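# Open the stapler cover past vertical and leave it

## Task

Swing the stapler's top cover open until it is well beyond vertical, so staples could be dropped in from above, with the stapler left upright and open on the table on its own (it does not count if the robot is what keeps it that way at the end); then release it and move the grippers away.

## Robot and tools

Robot: two arms, left_arm and right_arm, each with six joints and a parallel gripper. Everything reported uses one scene frame: origin on the table surface midway between the arms, +x out across the table, +z up, and left_arm sits on the +y side. The arm names do not refer to sides of any camera image.

Joint order: in every row and in every per-joint list of a result, each arm's joints come as shoulder, elbow, waist, wrist pitch, wrist yaw, wrist roll. Rely only on this order.

A row is 14 numbers, each in [-1, 1], always covering both arms even when one stays still: left_arm's six joint values then its gripper opening, then the same seven for right_arm. Joint values are scaled offsets, not angles: 1.0 stands for 1.32 rad shoulder, 1.276 elbow, 1.264 waist, 1.83 wrist pitch, 1.686 wrist yaw, 2.022 wrist roll. The gripper value is absolute: +1 fully open, -1 closed.

Stated joint ranges in radians: shoulder 0.000 to 3.142, elbow 0.000 to 3.019, waist -2.880 to 2.880, wrist pitch -1.693 to 1.571, wrist yaw -1.571 to 1.571, wrist roll -2.094 to 2.094. Real ends may differ by up to 0.019 rad. An action that asks a joint to exceed its end by more than 0.019 rad is rejected for both arms; if the first action of a call fails this against the last reported state, or any action is malformed, the whole call does nothing. A joint pushed past its real end stops there, and the result may print "joint sent to its limit".

Tools:
- execute_actions(actions): a list of up to 15 actions; each action is a list of up to 15 rows, one row per 1/30 s step. Fewer rows means the final row is repeated to fill 15 steps. Joint values in every row are offsets from the joint angles when that action began (for a call's first action, the last reported angles), not from the previous row. An empty list just returns the current state and images.
- move(target, speed, blocking): target is one 14-number row; its joint values are offsets from the "Joint positions" of the latest result that showed them. All joints travel together so they finish at the same moment, which bends the gripper path. speed (rad/s, 0.01 to 2, default 0.5) caps the joint with the longest trip; a path lasts 0.5 to 10 s and is cut off after 10 s. Nothing avoids obstacles or the other arm. Gripper values are applied at the start. blocking=false returns after 0.5 s while motion continues; until a result shows it has ended, other moves and execute_actions are refused, so use wait or stop. The added "move:" line gives the outcome (done, off_target, moving, held, fault), limits=held or limits=none, and each arm's joint farthest from target. Faster moves and targets set deeper past a contact press harder.
- wait(seconds): 0 to 10; arms keep their last command; returns early if a running move finishes.
- stop(): brakes a running move; needs room, more at speed; fingers keep moving.
- zoom_image(camera, region): camera is cam_high, cam_low, cam_left_wrist or cam_right_wrist; region [x0, y0, x1, y1] in pixels, at most 504 by 504. Image sizes: cam_high and cam_low 896x504, wrist cameras 616x616.
- finished_scene(scene): give the current scene's number; irreversible; reports whether the goal was met.

Results: the state line shows each gripper's end_effector_position (metres) and end_effector_quat_wxyz in the scene frame; the point is between the finger pads, about 1 cm short of the tips, and may be off, especially far out. Fingers point along the gripper's +z and close along its y. "Joint positions" and "Joint velocities" list each arm's joints (rad, rad/s) plus finger gap (m; 0.094 fully open). "Joint targets" are the angles currently being driven toward. grip_measured is the opening on the command scale, with a fixed error up to about 1 mm. Action calls also list joint readings at some steps; HELD marks steps where an arm's command was held back. "joint command not followed" means a clearance check altered joint targets. Torque readings include offsets and noise and are nonzero even in free air. MOTOR HOT appears from 85 °C; at 100 °C that arm goes limp (OVER-TEMPERATURE FAULT). FAULT lines mark arm stops.

Motion limits: each step a joint's target may lead its measured angle by at most 0.264 rad waist, 0.32 shoulder, 0.276 elbow, 0.33 wrist pitch, 0.186 wrist yaw, 0.522 wrist roll, and targets are scaled back if they would move the gripper over 70 mm from where it is measured. Big changes therefore span several actions; finish an incomplete one with a fresh command. Sending zeros can let an arm droop; to hold, send the offset back to the desired angles first, then zeros, correcting any shortfall. The robot keeps running on its last command while you think.

Gripping: command about 0.03 below grip_measured for a firm hold, less for a light one. Pads press up to roughly 50 to 62 N, less on thin parts.

Avoid: arm-to-arm contact or pressure, knocking anything off the table, dropping or slamming things, hard pushes, and letting motors overheat while holding. Expect occasional brief tugs on held parts or shoves on loose ones.

Each tool is called after ">>>" as a command line: name --argument value for each argument, lists and objects as JSON in quotes; but a table of rows of numbers goes row by row, as --pt "numbers of a row", without its own name.

## Session

>>> execute_actions --actions '[]'

Scene clock: 0.00 s.
left_arm: end_effector_position=(+0.1359, +0.3175, +0.1084) grip_measured=+1.000 end_effector_quat_wxyz=(-0.005, +0.750, +0.661, +0.006) | right_arm: end_effector_position=(+0.6876, -0.4005, +0.2150) grip_measured=+1.000 end_effector_quat_wxyz=(+0.692, +0.247, +0.608, +0.301)
Joint names: [shoulder, elbow, waist, wrist pitch, wrist yaw, wrist roll]
Joint positions: left_arm=[ 0.785  0.541 -0.194 -1.328 -0.015  1.545  0.094] | right_arm=[ 1.89   1.036 -0.246  0.994 -0.107  0.812  0.094]
Joint velocities: left_arm=[-0.015 -0.022 -0.015  0.007  0.007 -0.051  0.   ] | right_arm=[-0.024 -0.007 -0.015  0.007 -0.037 -0.022  0.   ]
Joint torques (N m, as the arm reports them, + toward a larger angle): no reading
Joint targets: left_arm=[0.784 0.572 -0.194 -1.327 -0.015 1.545] | right_arm=[1.898 1.054 -0.246 0.997 -0.107 0.813]

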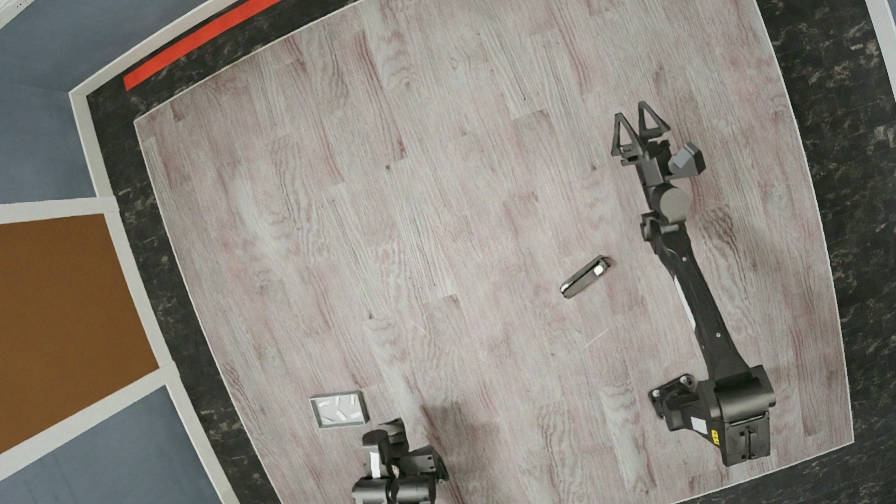

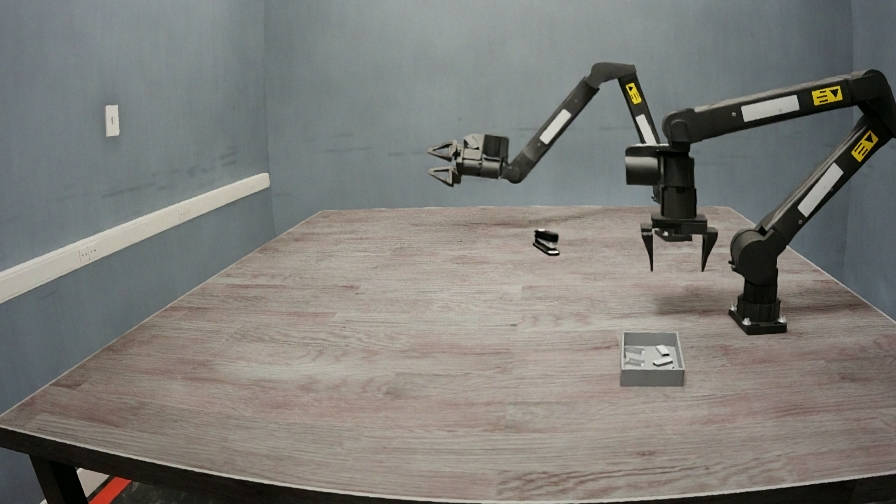

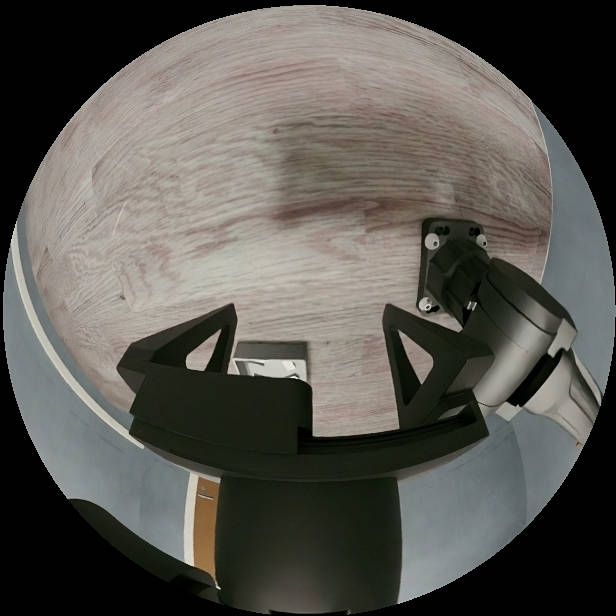

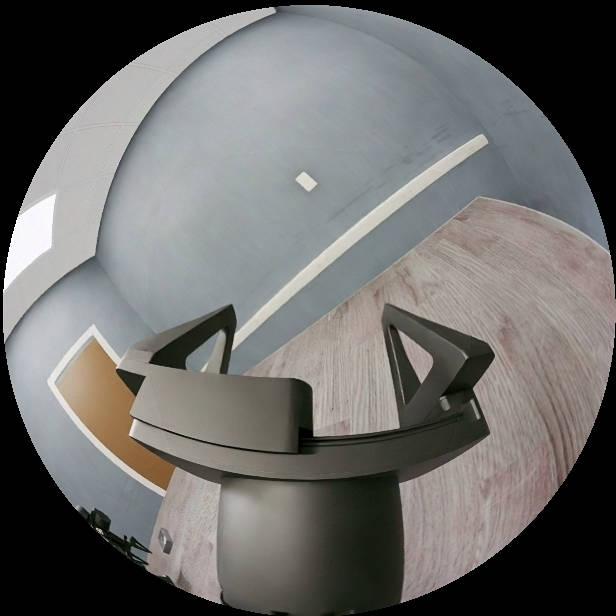

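>>> zoom_image --camera "cam_high" --region '[520, 230, 650, 320]'

>>> zoom_image --camera "cam_low" --region '[500, 210, 600, 270]'

Region (520, 230, 650, 320) of cam_high's 896x504 image, scaled by 3.877, with more detail than that image has; it fills the top 349 rows of this view, and the rest is white.

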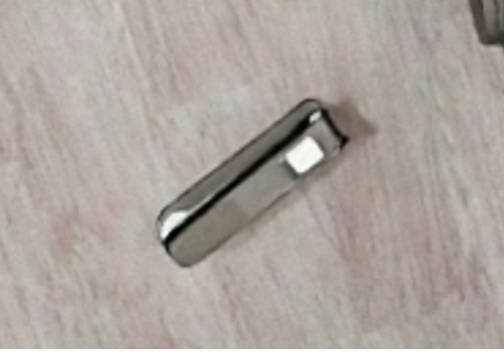

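Region (500, 210, 600, 270) of cam_low's 896x504 image, scaled by 5.040, with more detail than that image has; it fills the top 302 rows of this view, and the rest is white.

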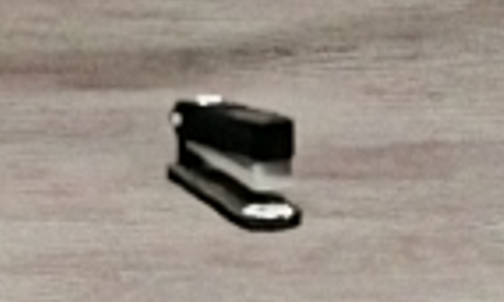

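>>> move --target '[0, 0, -0.3, 0, 0, 0, 1, 0, 0, 0.3, 0, 0, 0, 1]' --speed 0.8

Scene clock: 41.93 s.
left_arm: end_effector_position=(+0.1154, +0.2568, +0.1084) grip_measured=+1.000 end_effector_quat_wxyz=(-0.004, +0.860, +0.511, +0.006) | right_arm: end_effector_position=(+0.6525, -0.1377, +0.2150) grip_measured=+1.000 end_effector_quat_wxyz=(+0.622, +0.127, +0.644, +0.427)
Joint names: [shoulder, elbow, waist, wrist pitch, wrist yaw, wrist roll]
Joint positions: left_arm=[ 0.785  0.541 -0.567 -1.328 -0.015  1.545  0.094] | right_arm=[ 1.89   1.036  0.135  0.994 -0.109  0.812  0.094]
Joint velocities: left_arm=[-0.005 -0.007 -0.005  0.002 -0.007  0.022  0.   ] | right_arm=[-0.015  0.012 -0.015 -0.002 -0.037 -0.007  0.   ]
Joint torques (N m, as the arm reports them, + toward a larger angle): left_arm=[-1.14  7.55  0.19  0.23  0.12  0.07] | right_arm=[-20.51   8.11   0.31   1.71   0.06  -0.05]
Joint targets: left_arm=[0.785 0.541 -0.573 -1.328 -0.015 1.545] | right_arm=[1.890 1.036 0.134 0.994 -0.107 0.812]
move: done; limits=none; left_arm: farthest joint: the waist, 0.006 radians from its target (0.379 radians at the start); right_arm: farthest joint: the waist, 0.002 radians from its target (0.379 radians at the start)
camera_calibration (this result's frames):
cam_left_wrist: T_world_to_cam=[[-0.876955, 0.48057, -0.00132521, -0.0251301], [0.383117, 0.700781, 0.60177, -0.280686], [0.290122, 0.527218, -0.798668, 0.0412792], [0, 0, 0, 1]] pos_world=[0.0735219, 0.187013, 0.201844]
cam_right_wrist: T_world_to_cam=[[0.369164, -0.608231, -0.702689, -0.173025], [-0.690499, 0.326559, -0.645422, 0.637264], [0.622036, 0.723473, -0.299429, -0.120354], [0, 0, 0, 1]] pos_world=[0.57877, -0.226271, 0.253684]

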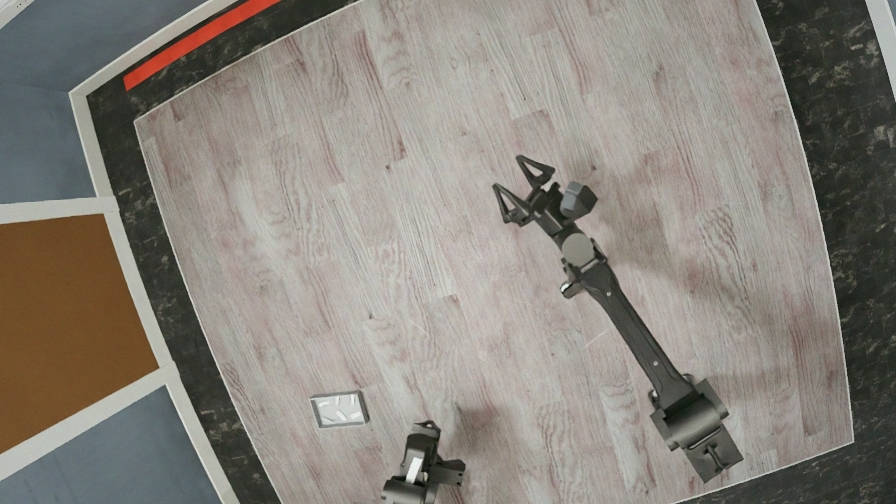

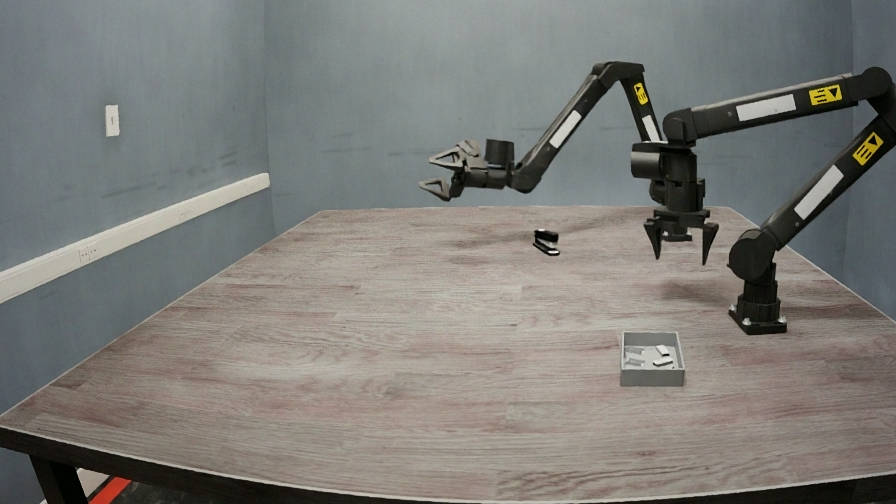

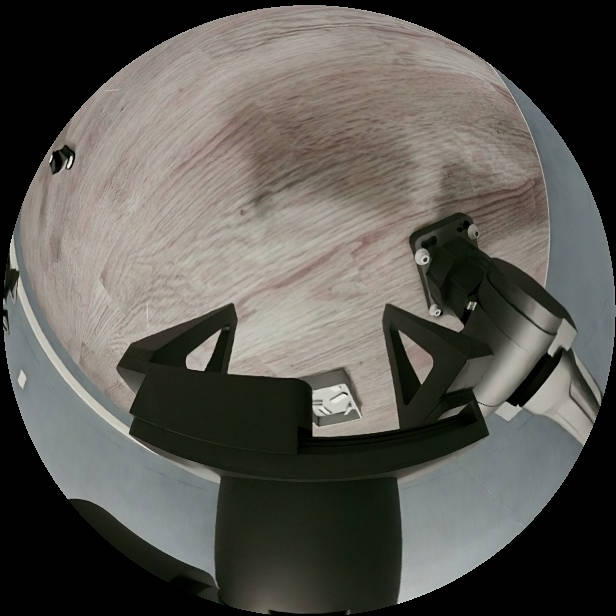

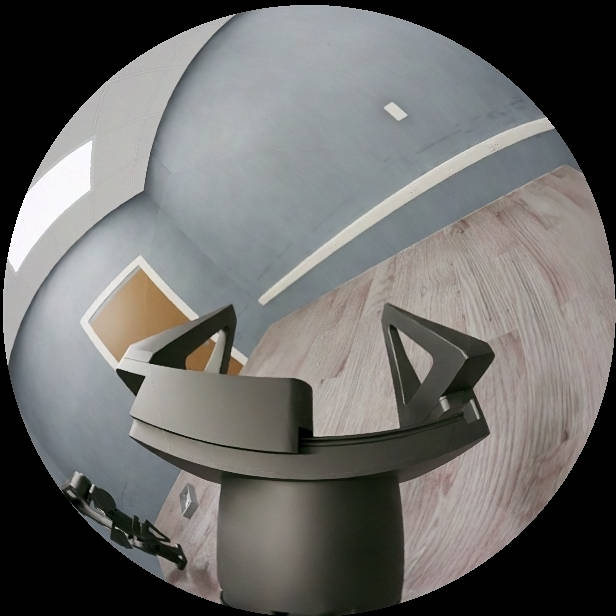

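>>> move --target '[0, 0.3, 0, 0, 0.009, 0, 1, 0, 0, 0, -0.328, 0.0647, 0, 1]' --speed 0.8

Scene clock: 53.07 s.
left_arm: end_effector_position=(+0.1905, +0.2108, +0.2435) grip_measured=+1.000 end_effector_quat_wxyz=(+0.140, +0.848, +0.504, +0.079) | right_arm: end_effector_position=(+0.6374, -0.1614, +0.0734) grip_measured=+1.000 end_effector_quat_wxyz=(+0.450, +0.215, +0.820, +0.281)
Joint names: [shoulder, elbow, waist, wrist pitch, wrist yaw, wrist roll]
Joint positions: left_arm=[ 0.785  0.865 -0.567 -1.328 -0.002  1.545  0.094] | right_arm=[ 1.89   1.036  0.135  0.402 -0.003  0.812  0.094]
Joint velocities: left_arm=[-0.005 -0.007 -0.015  0.022 -0.022 -0.066  0.   ] | right_arm=[-0.005  0.012 -0.005 -0.017 -0.007 -0.037  0.   ]
Joint torques (N m, as the arm reports them, + toward a larger angle): left_arm=[-2.18 12.65  0.56  0.76  0.2   0.05] | right_arm=[-20.59   8.13   0.62   1.46   0.14  -0.04]
Joint targets: left_arm=[0.785 0.924 -0.567 -1.328 0.000 1.545] | right_arm=[1.890 1.036 0.135 0.393 0.001 0.812]
move: off_target (left_arm); limits=none; left_arm: farthest joint: the elbow, 0.059 radians from its target (0.382 radians at the start); right_arm: farthest joint: the wrist pitch, 0.008 radians from its target (0.600 radians at the start)
camera_calibration (this result's frames):
cam_left_wrist: T_world_to_cam=[[-0.831891, 0.454503, -0.318409, 0.1372], [0.225284, 0.80096, 0.554717, -0.338129], [0.507154, 0.389731, -0.768703, 0.13199], [0, 0, 0, 1]] pos_world=[0.123371, 0.157029, 0.332713]
cam_right_wrist: T_world_to_cam=[[-0.0961764, -0.755076, -0.648544, -0.012374], [-0.912315, 0.327425, -0.245916, 0.65539], [0.398035, 0.568025, -0.720358, 0.0123623], [0, 0, 0, 1]] pos_world=[0.591811, -0.230956, 0.162051]

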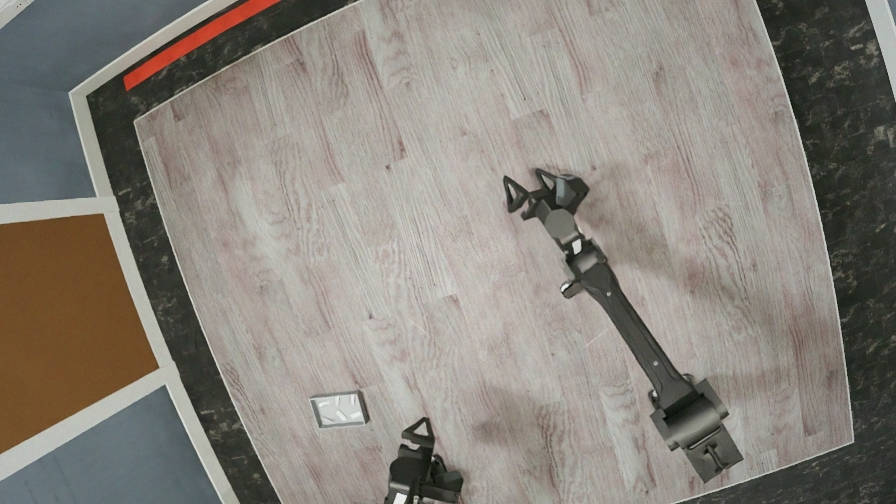

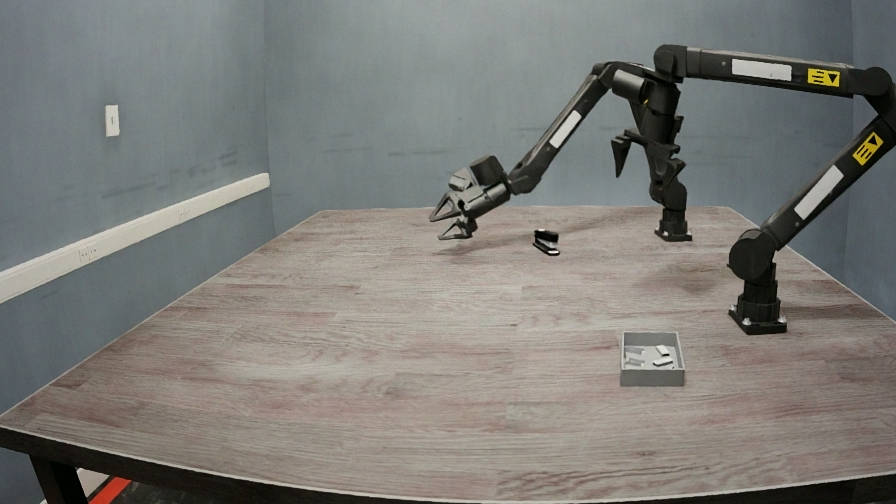

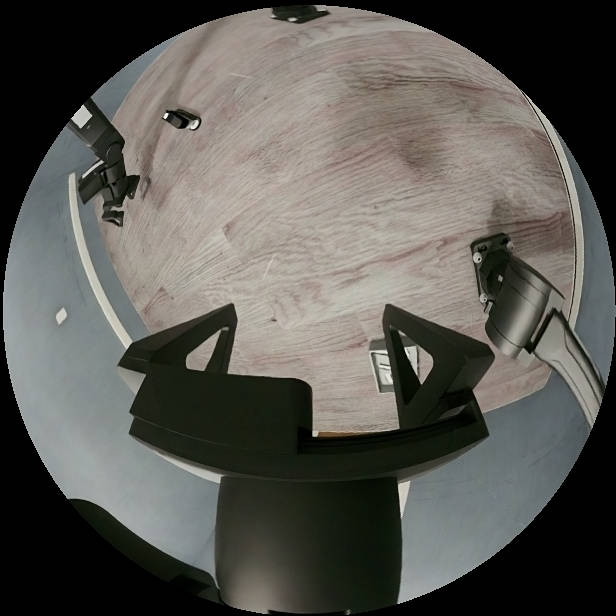

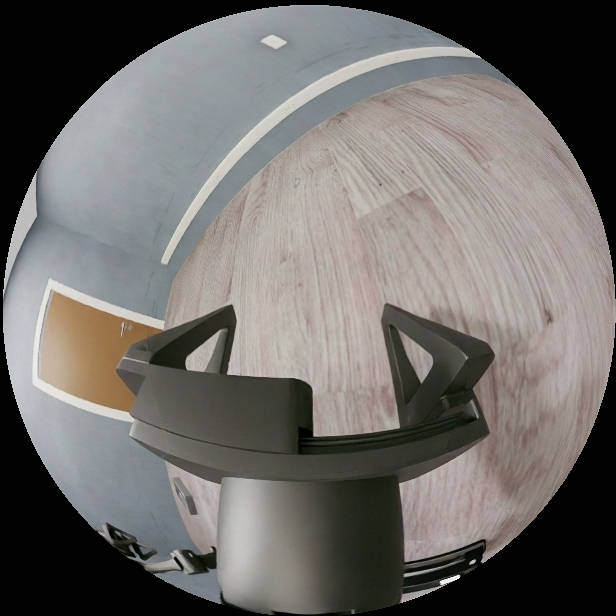

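>>> move --target '[0.447, -0.047, -0.371, 0.622, 0, -0.764, 1, -0.494, -0.036, 0.009, -0.926, 0, 0.309, 1]' --speed 0.9

Scene clock: 107.13 s.
left_arm: end_effector_position=(+0.2477, -0.0865, +0.1374) grip_measured=+1.000 end_effector_quat_wxyz=(+0.341, +0.442, +0.810, -0.180) | right_arm: end_effector_position=(+0.3189, -0.2584, +0.1739) grip_measured=+1.000 end_effector_quat_wxyz=(+0.013, +0.535, +0.845, +0.018)
Joint names: [shoulder, elbow, waist, wrist pitch, wrist yaw, wrist roll]
Joint positions: left_arm=[ 1.377  0.811 -1.029 -0.213 -0.002  0.013  0.094] | right_arm=[ 1.239  0.998  0.137 -1.285 -0.003  1.428  0.094]
Joint velocities: left_arm=[-0.024 -0.002 -0.005 -0.012 -0.11  -0.022  0.   ] | right_arm=[-0.024 -0.007 -0.024 -0.002  0.007 -0.081  0.   ]
Joint torques (N m, as the arm reports them, + toward a larger angle): left_arm=[-10.9    7.21   0.23   2.2    0.01  -0.02] | right_arm=[-10.27   9.03   1.44   0.03   0.06   0.14]
Joint targets: left_arm=[1.374 0.805 -1.036 -0.189 -0.002 0.001] | right_arm=[1.238 0.990 0.147 -1.293 -0.003 1.437]
move: off_target (left_arm); limits=none; left_arm: farthest joint: the wrist pitch, 0.024 radians from its target (1.138 radians at the start); right_arm: farthest joint: the waist, 0.009 radians from its target (0.011 radians at the start)
camera_calibration (this result's frames):
cam_left_wrist: T_world_to_cam=[[-0.838858, -0.544204, -0.0126211, 0.159444], [-0.53559, 0.829279, -0.159499, 0.235025], [0.0972665, -0.127038, -0.987117, 0.224076], [0, 0, 0, 1]] pos_world=[0.237833, -0.0796653, 0.260688]
cam_right_wrist: T_world_to_cam=[[-0.899403, -0.434933, -0.0436767, 0.182523], [-0.375738, 0.718178, 0.585697, 0.206571], [-0.223371, 0.543189, -0.809352, 0.473848], [0, 0, 0, 1]] pos_world=[0.347622, -0.326358, 0.270494]

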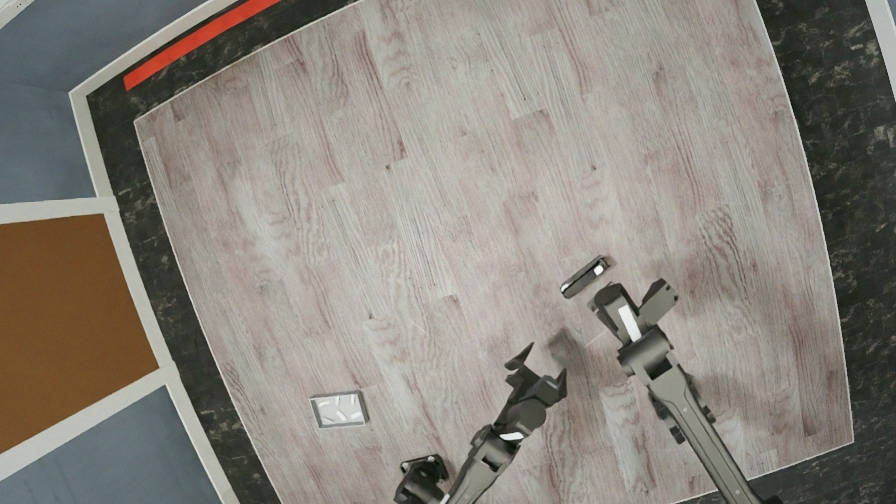

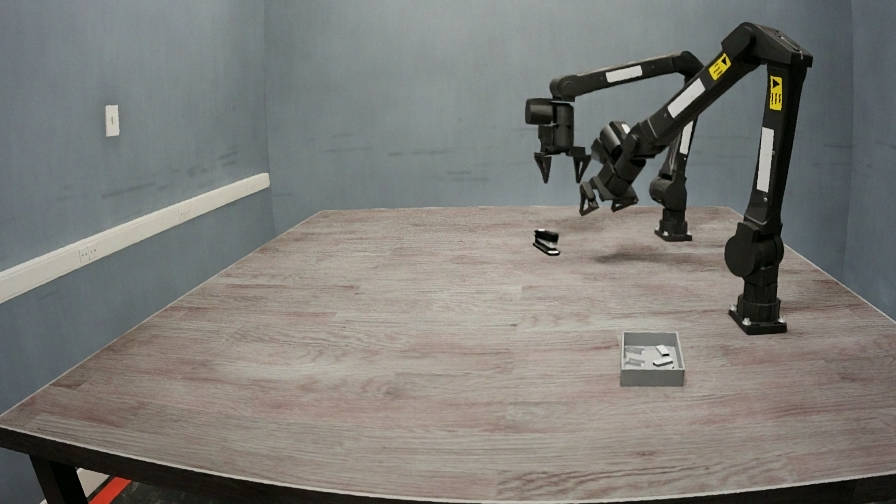

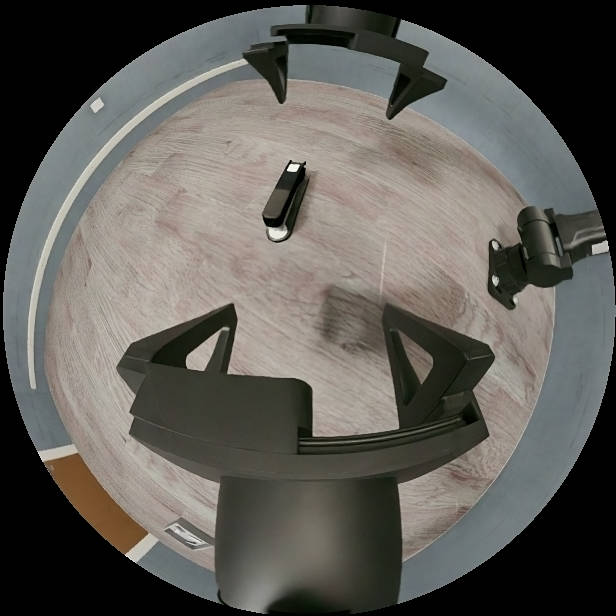

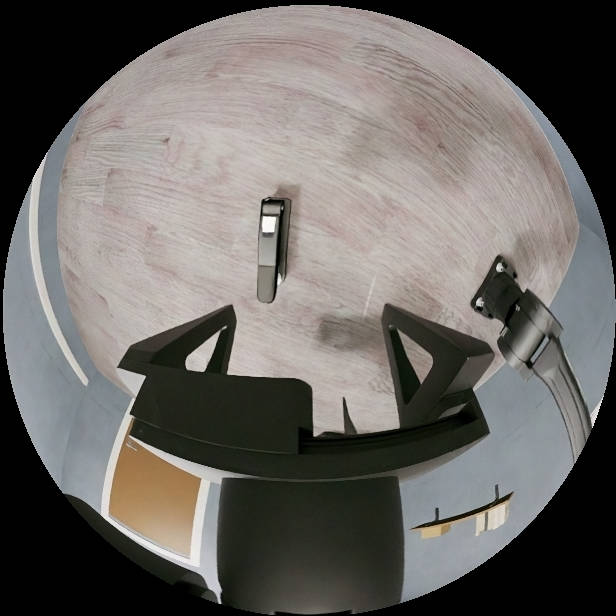

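>>> zoom_image --camera "cam_right_wrist" --region '[210, 170, 350, 320]'

>>> zoom_image --camera "cam_left_wrist" --region '[230, 140, 350, 260]'

Region (210, 170, 350, 320) of cam_right_wrist's 616x616 image, scaled by 3.360, with more detail than that image has; it fills the left 470 columns of this view, and the rest is white.

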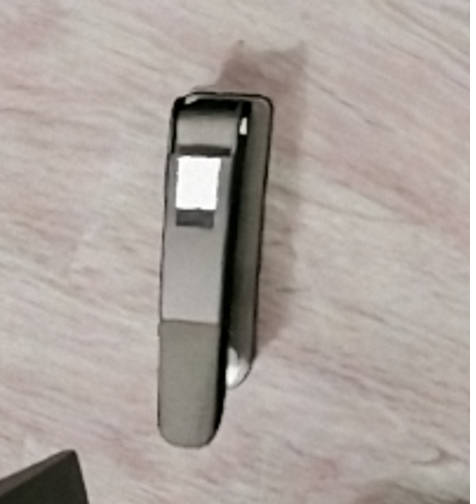

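Region (230, 140, 350, 260) of cam_left_wrist's 616x616 image, scaled by 4.200, with more detail than that image has.

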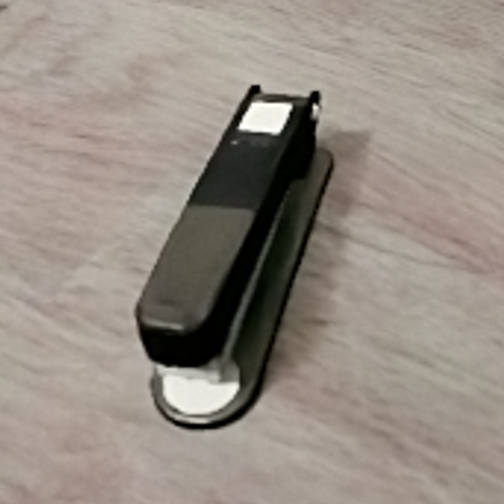

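>>> move --target '[0.366, 0.075, 0.1214, 0.362, 0.186, 0.081, 0.3, 0, 0, 0, 0, 0, 0, 1]' --speed 0.6

Scene clock: 158.77 s.
left_arm: end_effector_position=(+0.3247, -0.1403, +0.0198) grip_measured=+0.302 end_effector_quat_wxyz=(+0.397, +0.483, +0.727, -0.284) | right_arm: end_effector_position=(+0.3189, -0.2584, +0.1739) grip_measured=+1.000 end_effector_quat_wxyz=(+0.013, +0.535, +0.845, +0.018)
Joint names: [shoulder, elbow, waist, wrist pitch, wrist yaw, wrist roll]
Joint positions: left_arm=[ 1.863  0.857 -0.884  0.425  0.31   0.164  0.061] | right_arm=[ 1.239  0.998  0.137 -1.285 -0.003  1.428  0.094]
Joint velocities: left_arm=[-0.015 -0.007 -0.005 -0.012 -0.022  0.037 -0.001] | right_arm=[-0.015  0.012 -0.015  0.002 -0.007 -0.007  0.   ]
Joint torques (N m, as the arm reports them, + toward a larger angle): left_arm=[-15.51   8.98   0.99   2.35   0.23   0.17] | right_arm=[-10.13   9.69   0.68   0.31   0.06   0.02]
Joint targets: left_arm=[1.860 0.906 -0.876 0.449 0.312 0.176] | right_arm=[1.239 0.998 0.137 -1.285 -0.003 1.428]
move: off_target (left_arm); limits=none; left_arm: farthest joint: the elbow, 0.050 radians from its target (0.096 radians at the start); right_arm: farthest joint: the waist, 0.000 radians from its target (0.000 radians at the start)
camera_calibration (this result's frames):
cam_left_wrist: T_world_to_cam=[[-0.928249, -0.371028, 0.0263051, 0.245779], [-0.352765, 0.855718, -0.378556, 0.250844], [0.117945, -0.360673, -0.925205, 0.0530226], [0, 0, 0, 1]] pos_world=[0.310379, -0.104336, 0.13755]
cam_right_wrist: T_world_to_cam=[[-0.899569, -0.434589, -0.0436782, 0.182665], [-0.375461, 0.718312, 0.585711, 0.206515], [-0.223169, 0.543287, -0.809342, 0.473807], [0, 0, 0, 1]] pos_world=[0.347597, -0.326371, 0.270493]

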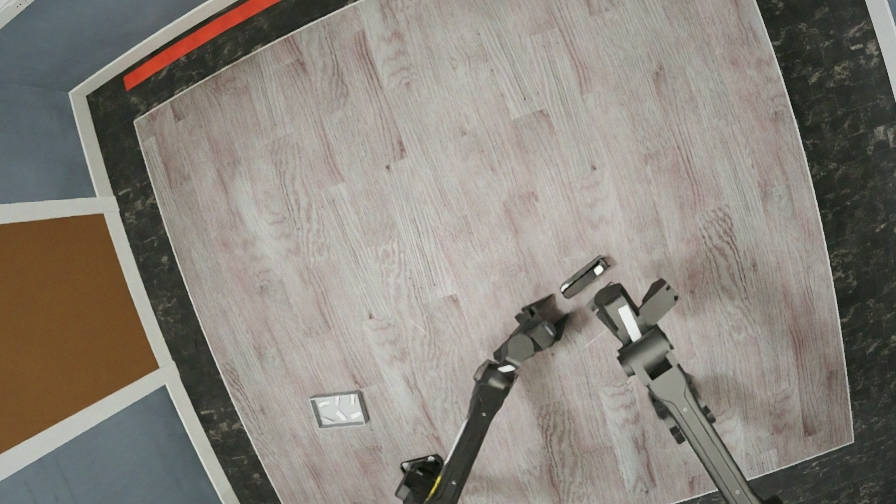

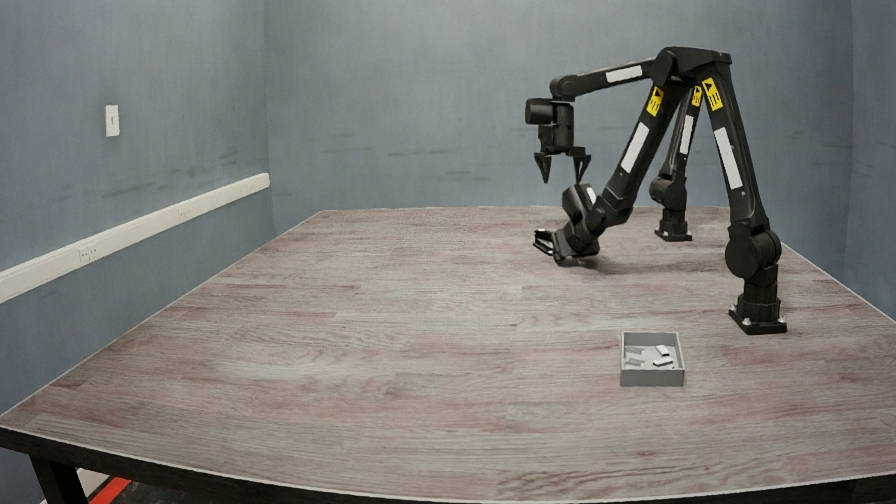

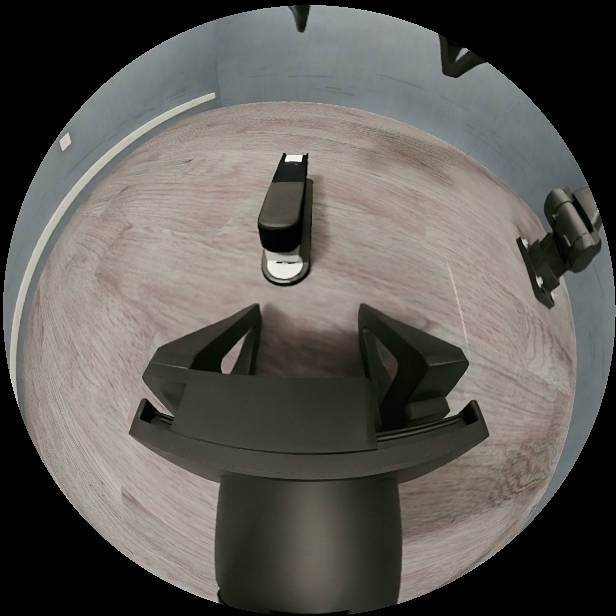

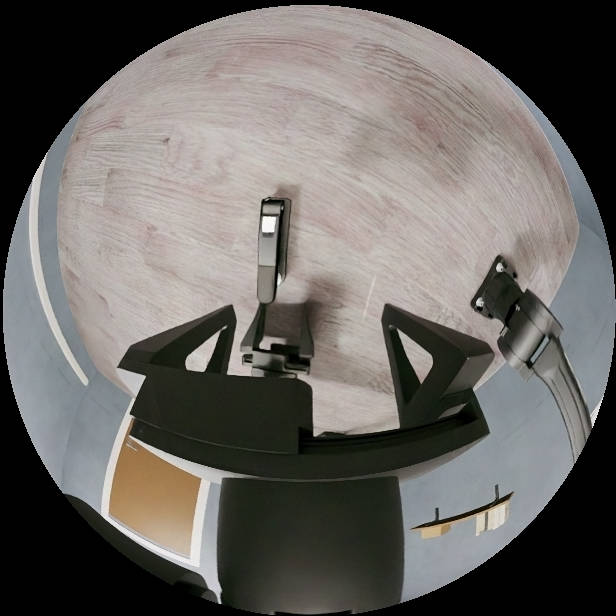

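>>> zoom_image --camera "cam_low" --region '[500, 170, 640, 280]'

>>> zoom_image --camera "cam_left_wrist" --region '[220, 130, 400, 330]'

Region (500, 170, 640, 280) of cam_low's 896x504 image, scaled by 3.600, with more detail than that image has; it fills the top 396 rows of this view, and the rest is white.

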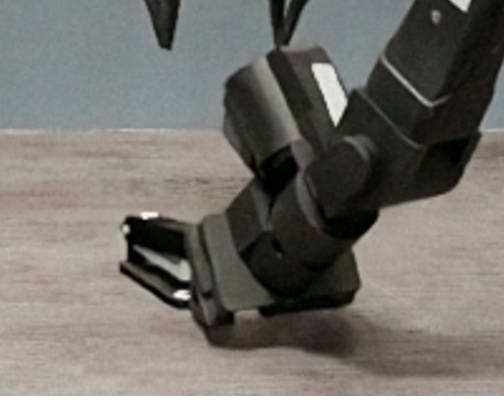

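Region (220, 130, 400, 330) of cam_left_wrist's 616x616 image, scaled by 2.520, with more detail than that image has; it fills the left 454 columns of this view, and the rest is white.

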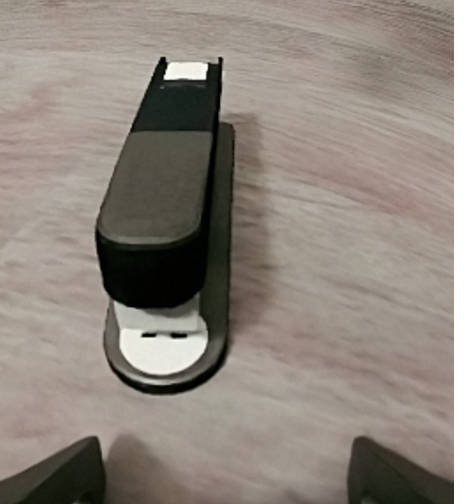

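>>> execute_actions --actions '[[[0.0027,0.0444,-0.007,-0.0059,-0.0028,0.0051,0.5,0.0064,0,-0.0084,0.0156,0,-0.0312,-1],[0.0055,0.0496,-0.0077,-0.0074,-0.0035,0.0053,0.5,0.0127,0,-0.0104,0.0192,0,-0.0573,-1],[0.0082,0.0548,-0.0085,-0.009,-0.0043,0.0054,0.5,0.0191,0,-0.0125,0.0228,0,-0.0835,-1],[0.011,0.06,-0.0092,-0.0105,-0.005,0.0055,0.5,0.0254,0,-0.0145,0.0264,0,-0.1096,-1],[0.0137,0.0653,-0.0099,-0.012,-0.0058,0.0057,0.5,0.0318,0,-0.0166,0.0301,0,-0.1358,-1],[0.0164,0.0705,-0.0106,-0.0135,-0.0065,0.0058,0.5,0.0382,0,-0.0187,0.0337,0,-0.1619,-1],[0.0192,0.0757,-0.0113,-0.015,-0.0073,0.0059,0.5,0.0445,0,-0.0207,0.0373,0,-0.1881,-1],[0.0219,0.0809,-0.0121,-0.0166,-0.008,0.006,0.5,0.0509,0,-0.0228,0.0409,0,-0.2142,-1],[0.0247,0.0861,-0.0128,-0.0181,-0.0088,0.0062,0.5,0.0572,0,-0.0248,0.0445,0,-0.2404,-1],[0.0274,0.0913,-0.0135,-0.0196,-0.0095,0.0063,0.5,0.0636,0,-0.0269,0.0481,0,-0.2665,-1]],[[0.0027,0.0444,-0.007,-0.0059,-0.0028,0.0051,0.5,0.0064,0,-0.0084,0.0156,0,-0.0312,-1],[0.0055,0.0496,-0.0077,-0.0074,-0.0035,0.0053,0.5,0.0127,0,-0.0104,0.0192,0,-0.0573,-1],[0.0082,0.0548,-0.0085,-0.009,-0.0043,0.0054,0.5,0.0191,0,-0.0125,0.0228,0,-0.0835,-1],[0.011,0.06,-0.0092,-0.0105,-0.005,0.0055,0.5,0.0254,0,-0.0145,0.0264,0,-0.1096,-1],[0.0137,0.0653,-0.0099,-0.012,-0.0058,0.0057,0.5,0.0318,0,-0.0166,0.0301,0,-0.1358,-1],[0.0164,0.0705,-0.0106,-0.0135,-0.0065,0.0058,0.5,0.0382,0,-0.0187,0.0337,0,-0.1619,-1],[0.0192,0.0757,-0.0113,-0.015,-0.0073,0.0059,0.5,0.0445,0,-0.0207,0.0373,0,-0.1881,-1],[0.0219,0.0809,-0.0121,-0.0166,-0.008,0.006,0.5,0.0509,0,-0.0228,0.0409,0,-0.2142,-1],[0.0247,0.0861,-0.0128,-0.0181,-0.0088,0.0062,0.5,0.0572,0,-0.0248,0.0445,0,-0.2404,-1],[0.0274,0.0913,-0.0135,-0.0196,-0.0095,0.0063,0.5,0.0636,0,-0.0269,0.0481,0,-0.2665,-1]],[[0.0027,0.0444,-0.007,-0.0059,-0.0028,0.0051,0.5,0.0064,0,-0.0084,0.0156,0,-0.0312,-1],[0.0055,0.0496,-0.0077,-0.0074,-0.0035,0.0053,0.5,0.0127,0,-0.0104,0.0192,0,-0.0573,-1],[0.0082,0.0548,-0.0085,-0.009,-0.0043,0.0054,0.5,0.0191,0,-0.0125,0.0228,0,-0.0835,-1],[0.011,0.06,-0.0092,-0.0105,-0.005,0.0055,0.5,0.0254,0,-0.0145,0.0264,0,-0.1096,-1],[0.0137,0.0653,-0.0099,-0.012,-0.0058,0.0057,0.5,0.0318,0,-0.0166,0.0301,0,-0.1358,-1],[0.0164,0.0705,-0.0106,-0.0135,-0.0065,0.0058,0.5,0.0382,0,-0.0187,0.0337,0,-0.1619,-1],[0.0192,0.0757,-0.0113,-0.015,-0.0073,0.0059,0.5,0.0445,0,-0.0207,0.0373,0,-0.1881,-1],[0.0219,0.0809,-0.0121,-0.0166,-0.008,0.006,0.5,0.0509,0,-0.0228,0.0409,0,-0.2142,-1],[0.0247,0.0861,-0.0128,-0.0181,-0.0088,0.0062,0.5,0.0572,0,-0.0248,0.0445,0,-0.2404,-1],[0.0274,0.0913,-0.0135,-0.0196,-0.0095,0.0063,0.5,0.0636,0,-0.0269,0.0481,0,-0.2665,-1]]]'

Scene clock: 196.03 s.
left_arm: end_effector_position=(+0.3704, -0.1952, +0.0329) grip_measured=+0.498 end_effector_quat_wxyz=(+0.420, +0.480, +0.720, -0.274) | right_arm: end_effector_position=(+0.3841, -0.2720, +0.1044) grip_measured=-0.996 end_effector_quat_wxyz=(+0.036, -0.092, +0.995, +0.006)
Joint names: [shoulder, elbow, waist, wrist pitch, wrist yaw, wrist roll]
Joint positions: left_arm=[ 1.958  1.059 -0.898  0.357  0.268  0.168  0.07 ] | right_arm=[ 1.445  0.998  0.057 -1.05  -0.003  0.036  0.   ]
Joint velocities: left_arm=[-0.005 -0.002 -0.015 -0.017 -0.066 -0.007  0.001] | right_arm=[ 0.073  0.002 -0.005  0.012  0.022 -0.432  0.   ]
Joint torques (N m, as the arm reports them, + toward a larger angle): left_arm=[-17.2    9.63  -0.04   1.01   0.03   0.19] | right_arm=[-12.37   9.16   0.07   0.74  -0.06  -0.1 ]
Joint targets: left_arm=[1.962 1.110 -0.911 0.343 0.266 0.179] | right_arm=[1.462 0.998 0.050 -1.040 -0.003 -0.039]
Step readings (joint positions; steps 1 to 15: 1st action; 16 to 30: 2nd action; 31 to 45: 3rd action):
0: left_arm=[1.863 0.857 -0.884 0.425 0.310 0.165] | right_arm=[1.239 0.998 0.137 -1.285 -0.003 1.428]
1: left_arm=[1.863 0.857 -0.884 0.425 0.309 0.165] | right_arm=[1.239 0.998 0.137 -1.283 -0.003 1.421]
2: left_arm=[1.864 0.858 -0.884 0.424 0.308 0.165] | right_arm=[1.239 0.998 0.137 -1.276 -0.003 1.404]
4: left_arm=[1.866 0.865 -0.884 0.421 0.305 0.165] | right_arm=[1.240 0.998 0.134 -1.261 -0.003 1.351]
8: left_arm=[1.879 0.895 -0.884 0.412 0.300 0.165] | right_arm=[1.256 0.998 0.124 -1.234 -0.003 1.194]
15: left_arm=[1.895 0.926 -0.889 0.402 0.296 0.166] | right_arm=[1.310 0.998 0.111 -1.206 -0.003 0.964]
16: left_arm=[1.895 0.926 -0.889 0.402 0.295 0.166] | right_arm=[1.311 0.998 0.111 -1.204 -0.003 0.952]
17: left_arm=[1.895 0.927 -0.889 0.401 0.294 0.166] | right_arm=[1.311 0.998 0.110 -1.198 -0.003 0.937]
19: left_arm=[1.897 0.933 -0.889 0.398 0.291 0.166] | right_arm=[1.311 0.998 0.108 -1.182 -0.003 0.884]
23: left_arm=[1.911 0.962 -0.889 0.389 0.286 0.166] | right_arm=[1.326 0.998 0.097 -1.155 -0.003 0.728]
30: left_arm=[1.926 0.994 -0.893 0.379 0.282 0.167] | right_arm=[1.378 0.998 0.084 -1.128 -0.003 0.500]
31: left_arm=[1.926 0.994 -0.893 0.379 0.281 0.167] | right_arm=[1.379 0.998 0.084 -1.125 -0.003 0.488]
32: left_arm=[1.926 0.994 -0.894 0.379 0.280 0.167] | right_arm=[1.379 0.998 0.084 -1.119 -0.003 0.472]
34: left_arm=[1.929 1.000 -0.894 0.376 0.277 0.167] | right_arm=[1.380 0.998 0.082 -1.104 -0.003 0.420]
38: left_arm=[1.942 1.028 -0.894 0.366 0.272 0.167] | right_arm=[1.393 0.998 0.071 -1.077 -0.003 0.264]
45: Joint positions above
camera_calibration (this result's frames):
cam_left_wrist: T_world_to_cam=[[-0.921007, -0.389386, -0.0111723, 0.262497], [-0.351497, 0.843069, -0.407043, 0.3169], [0.167916, -0.370962, -0.913341, 0.0190475], [0, 0, 0, 1]] pos_world=[0.349953, -0.15789, 0.149321]
cam_right_wrist: T_world_to_cam=[[0.190817, -0.981616, -0.00425278, -0.339312], [-0.832773, -0.164174, 0.528712, 0.22302], [-0.51969, -0.0973455, -0.848791, 0.383248], [0, 0, 0, 1]] pos_world=[0.449642, -0.259153, 0.205941]

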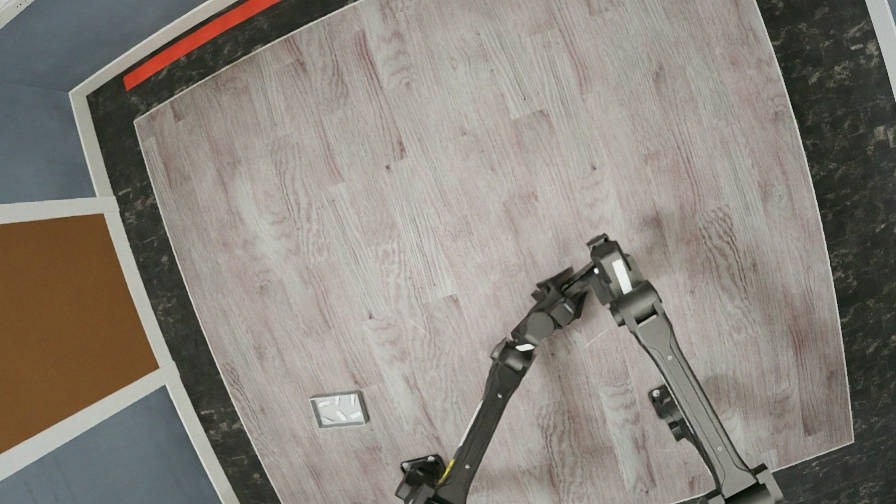

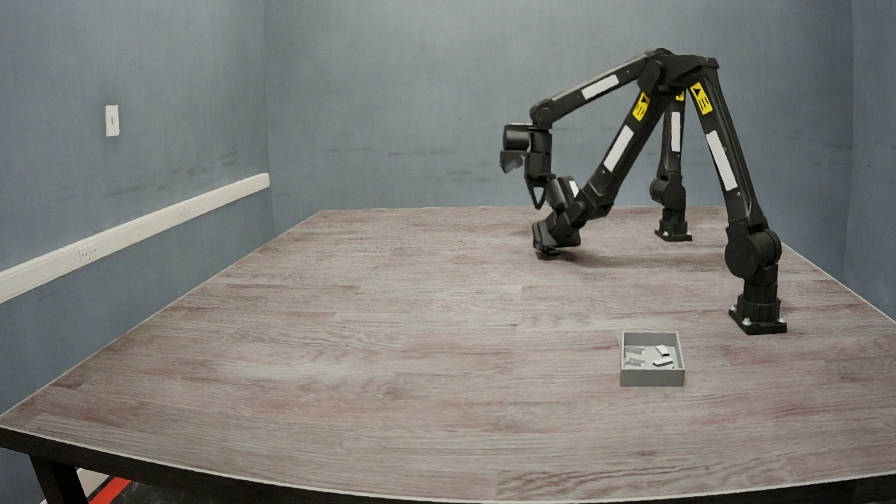

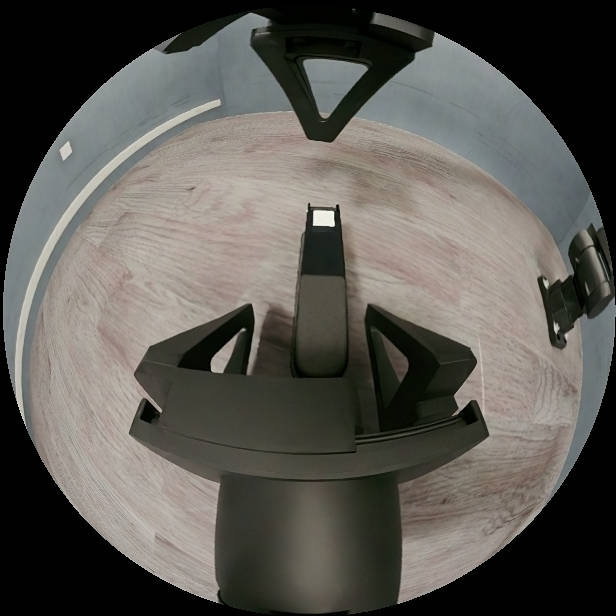

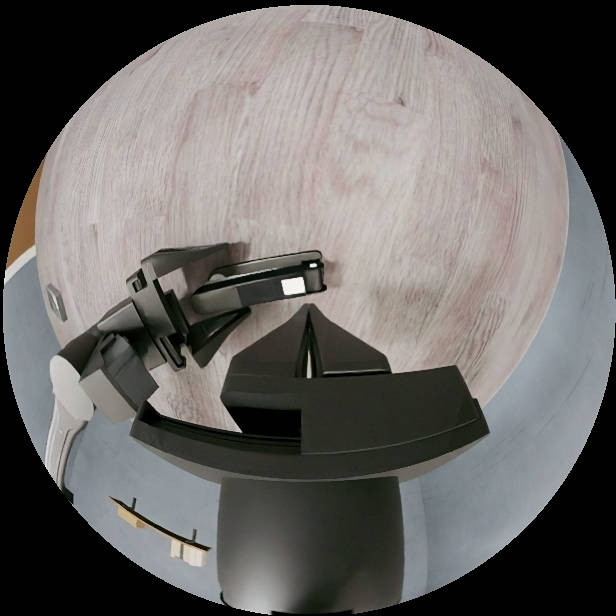

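>>> move --target '[0.0144, -0.0176, -0.0155, 0, 0.005, 0.007, 0.5, 0.037, 0, 0, -0.0197, 0, -0.101, -1]' --speed 0.2

Scene clock: 219.87 s.
left_arm: end_effector_position=(+0.3617, -0.1925, +0.0186) grip_measured=+0.498 end_effector_quat_wxyz=(+0.407, +0.487, +0.723, -0.273) | right_arm: end_effector_position=(+0.3766, -0.2737, +0.0952) grip_measured=-0.996 end_effector_quat_wxyz=(+0.011, -0.188, +0.982, +0.002)
Joint names: [shoulder, elbow, waist, wrist pitch, wrist yaw, wrist roll]
Joint positions: left_arm=[ 1.971  1.046 -0.904  0.356  0.274  0.174  0.07 ] | right_arm=[ 1.468  0.998  0.057 -1.079 -0.003 -0.159  0.   ]
Joint velocities: left_arm=[-0.005 -0.012 -0.015 -0.022 -0.066 -0.095  0.   ] | right_arm=[-0.005 -0.012 -0.005 -0.012  0.007  0.022  0.   ]
Joint torques (N m, as the arm reports them, + toward a larger angle): left_arm=[-17.09   5.19  -0.42   1.53   0.26   0.16] | right_arm=[-11.46   8.96   0.59   0.05  -0.06  -0.05]
Joint targets: left_arm=[1.977 1.037 -0.918 0.357 0.276 0.182] | right_arm=[1.494 0.998 0.057 -1.086 -0.003 -0.168]
move: off_target (right_arm); limits=none; left_arm: farthest joint: the waist, 0.014 radians from its target (0.019 radians at the start); right_arm: farthest joint: the shoulder, 0.025 radians from its target (0.047 radians at the start)
camera_calibration (this result's frames):
cam_left_wrist: T_world_to_cam=[[-0.926421, -0.376463, -0.00441267, 0.259686], [-0.346029, 0.856029, -0.38403, 0.30584], [0.14835, -0.354246, -0.92331, 0.018933], [0, 0, 0, 1]] pos_world=[0.343599, -0.157339, 0.136078]
cam_right_wrist: T_world_to_cam=[[0.376781, -0.926301, 0.00142279, -0.395001], [-0.760441, -0.308438, 0.571486, 0.150559], [-0.528929, -0.216407, -0.820611, 0.339667], [0, 0, 0, 1]] pos_world=[0.44298, -0.245945, 0.193255]

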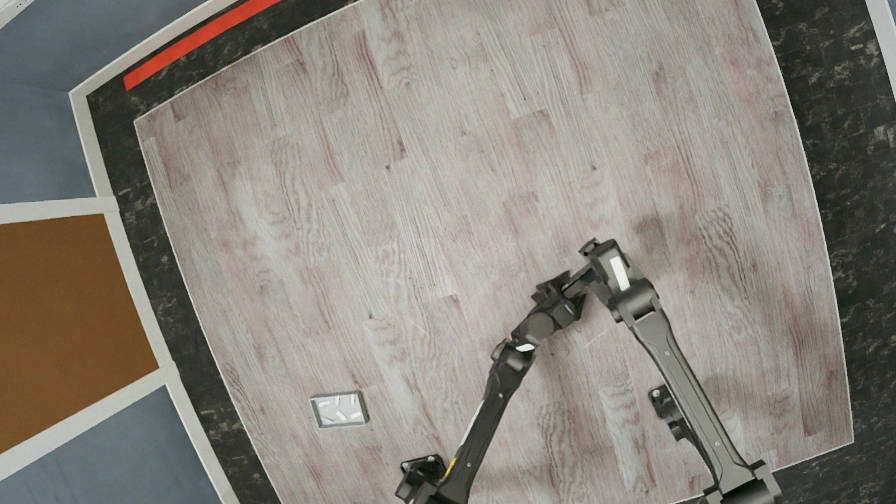

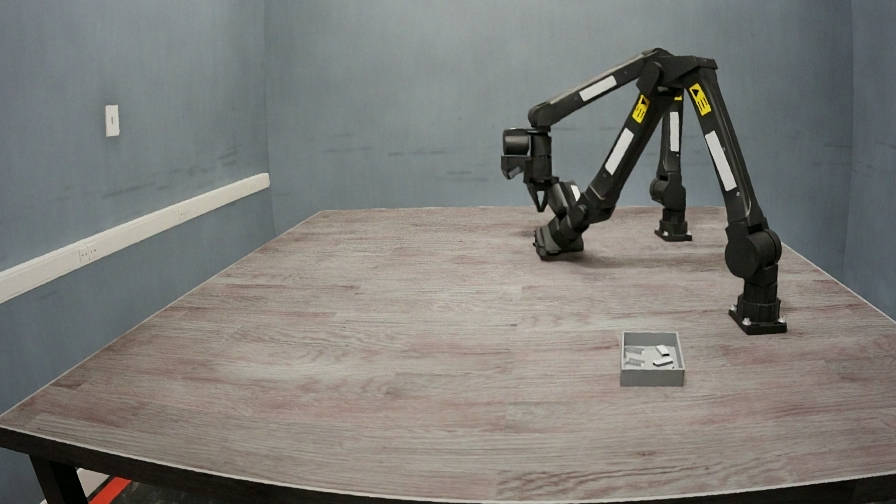

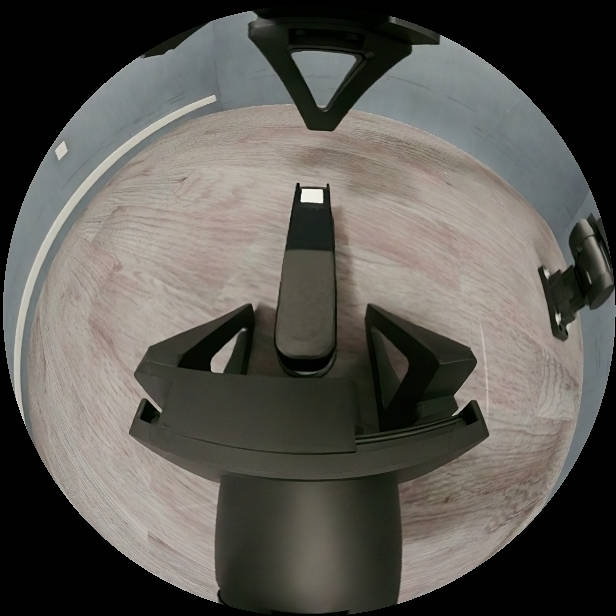

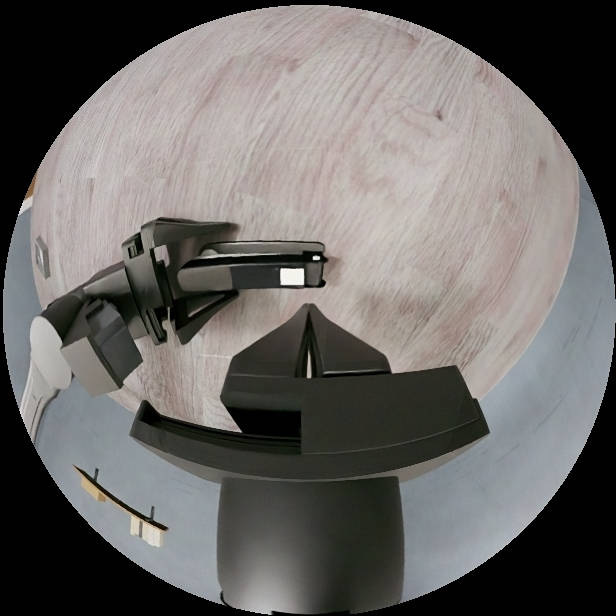

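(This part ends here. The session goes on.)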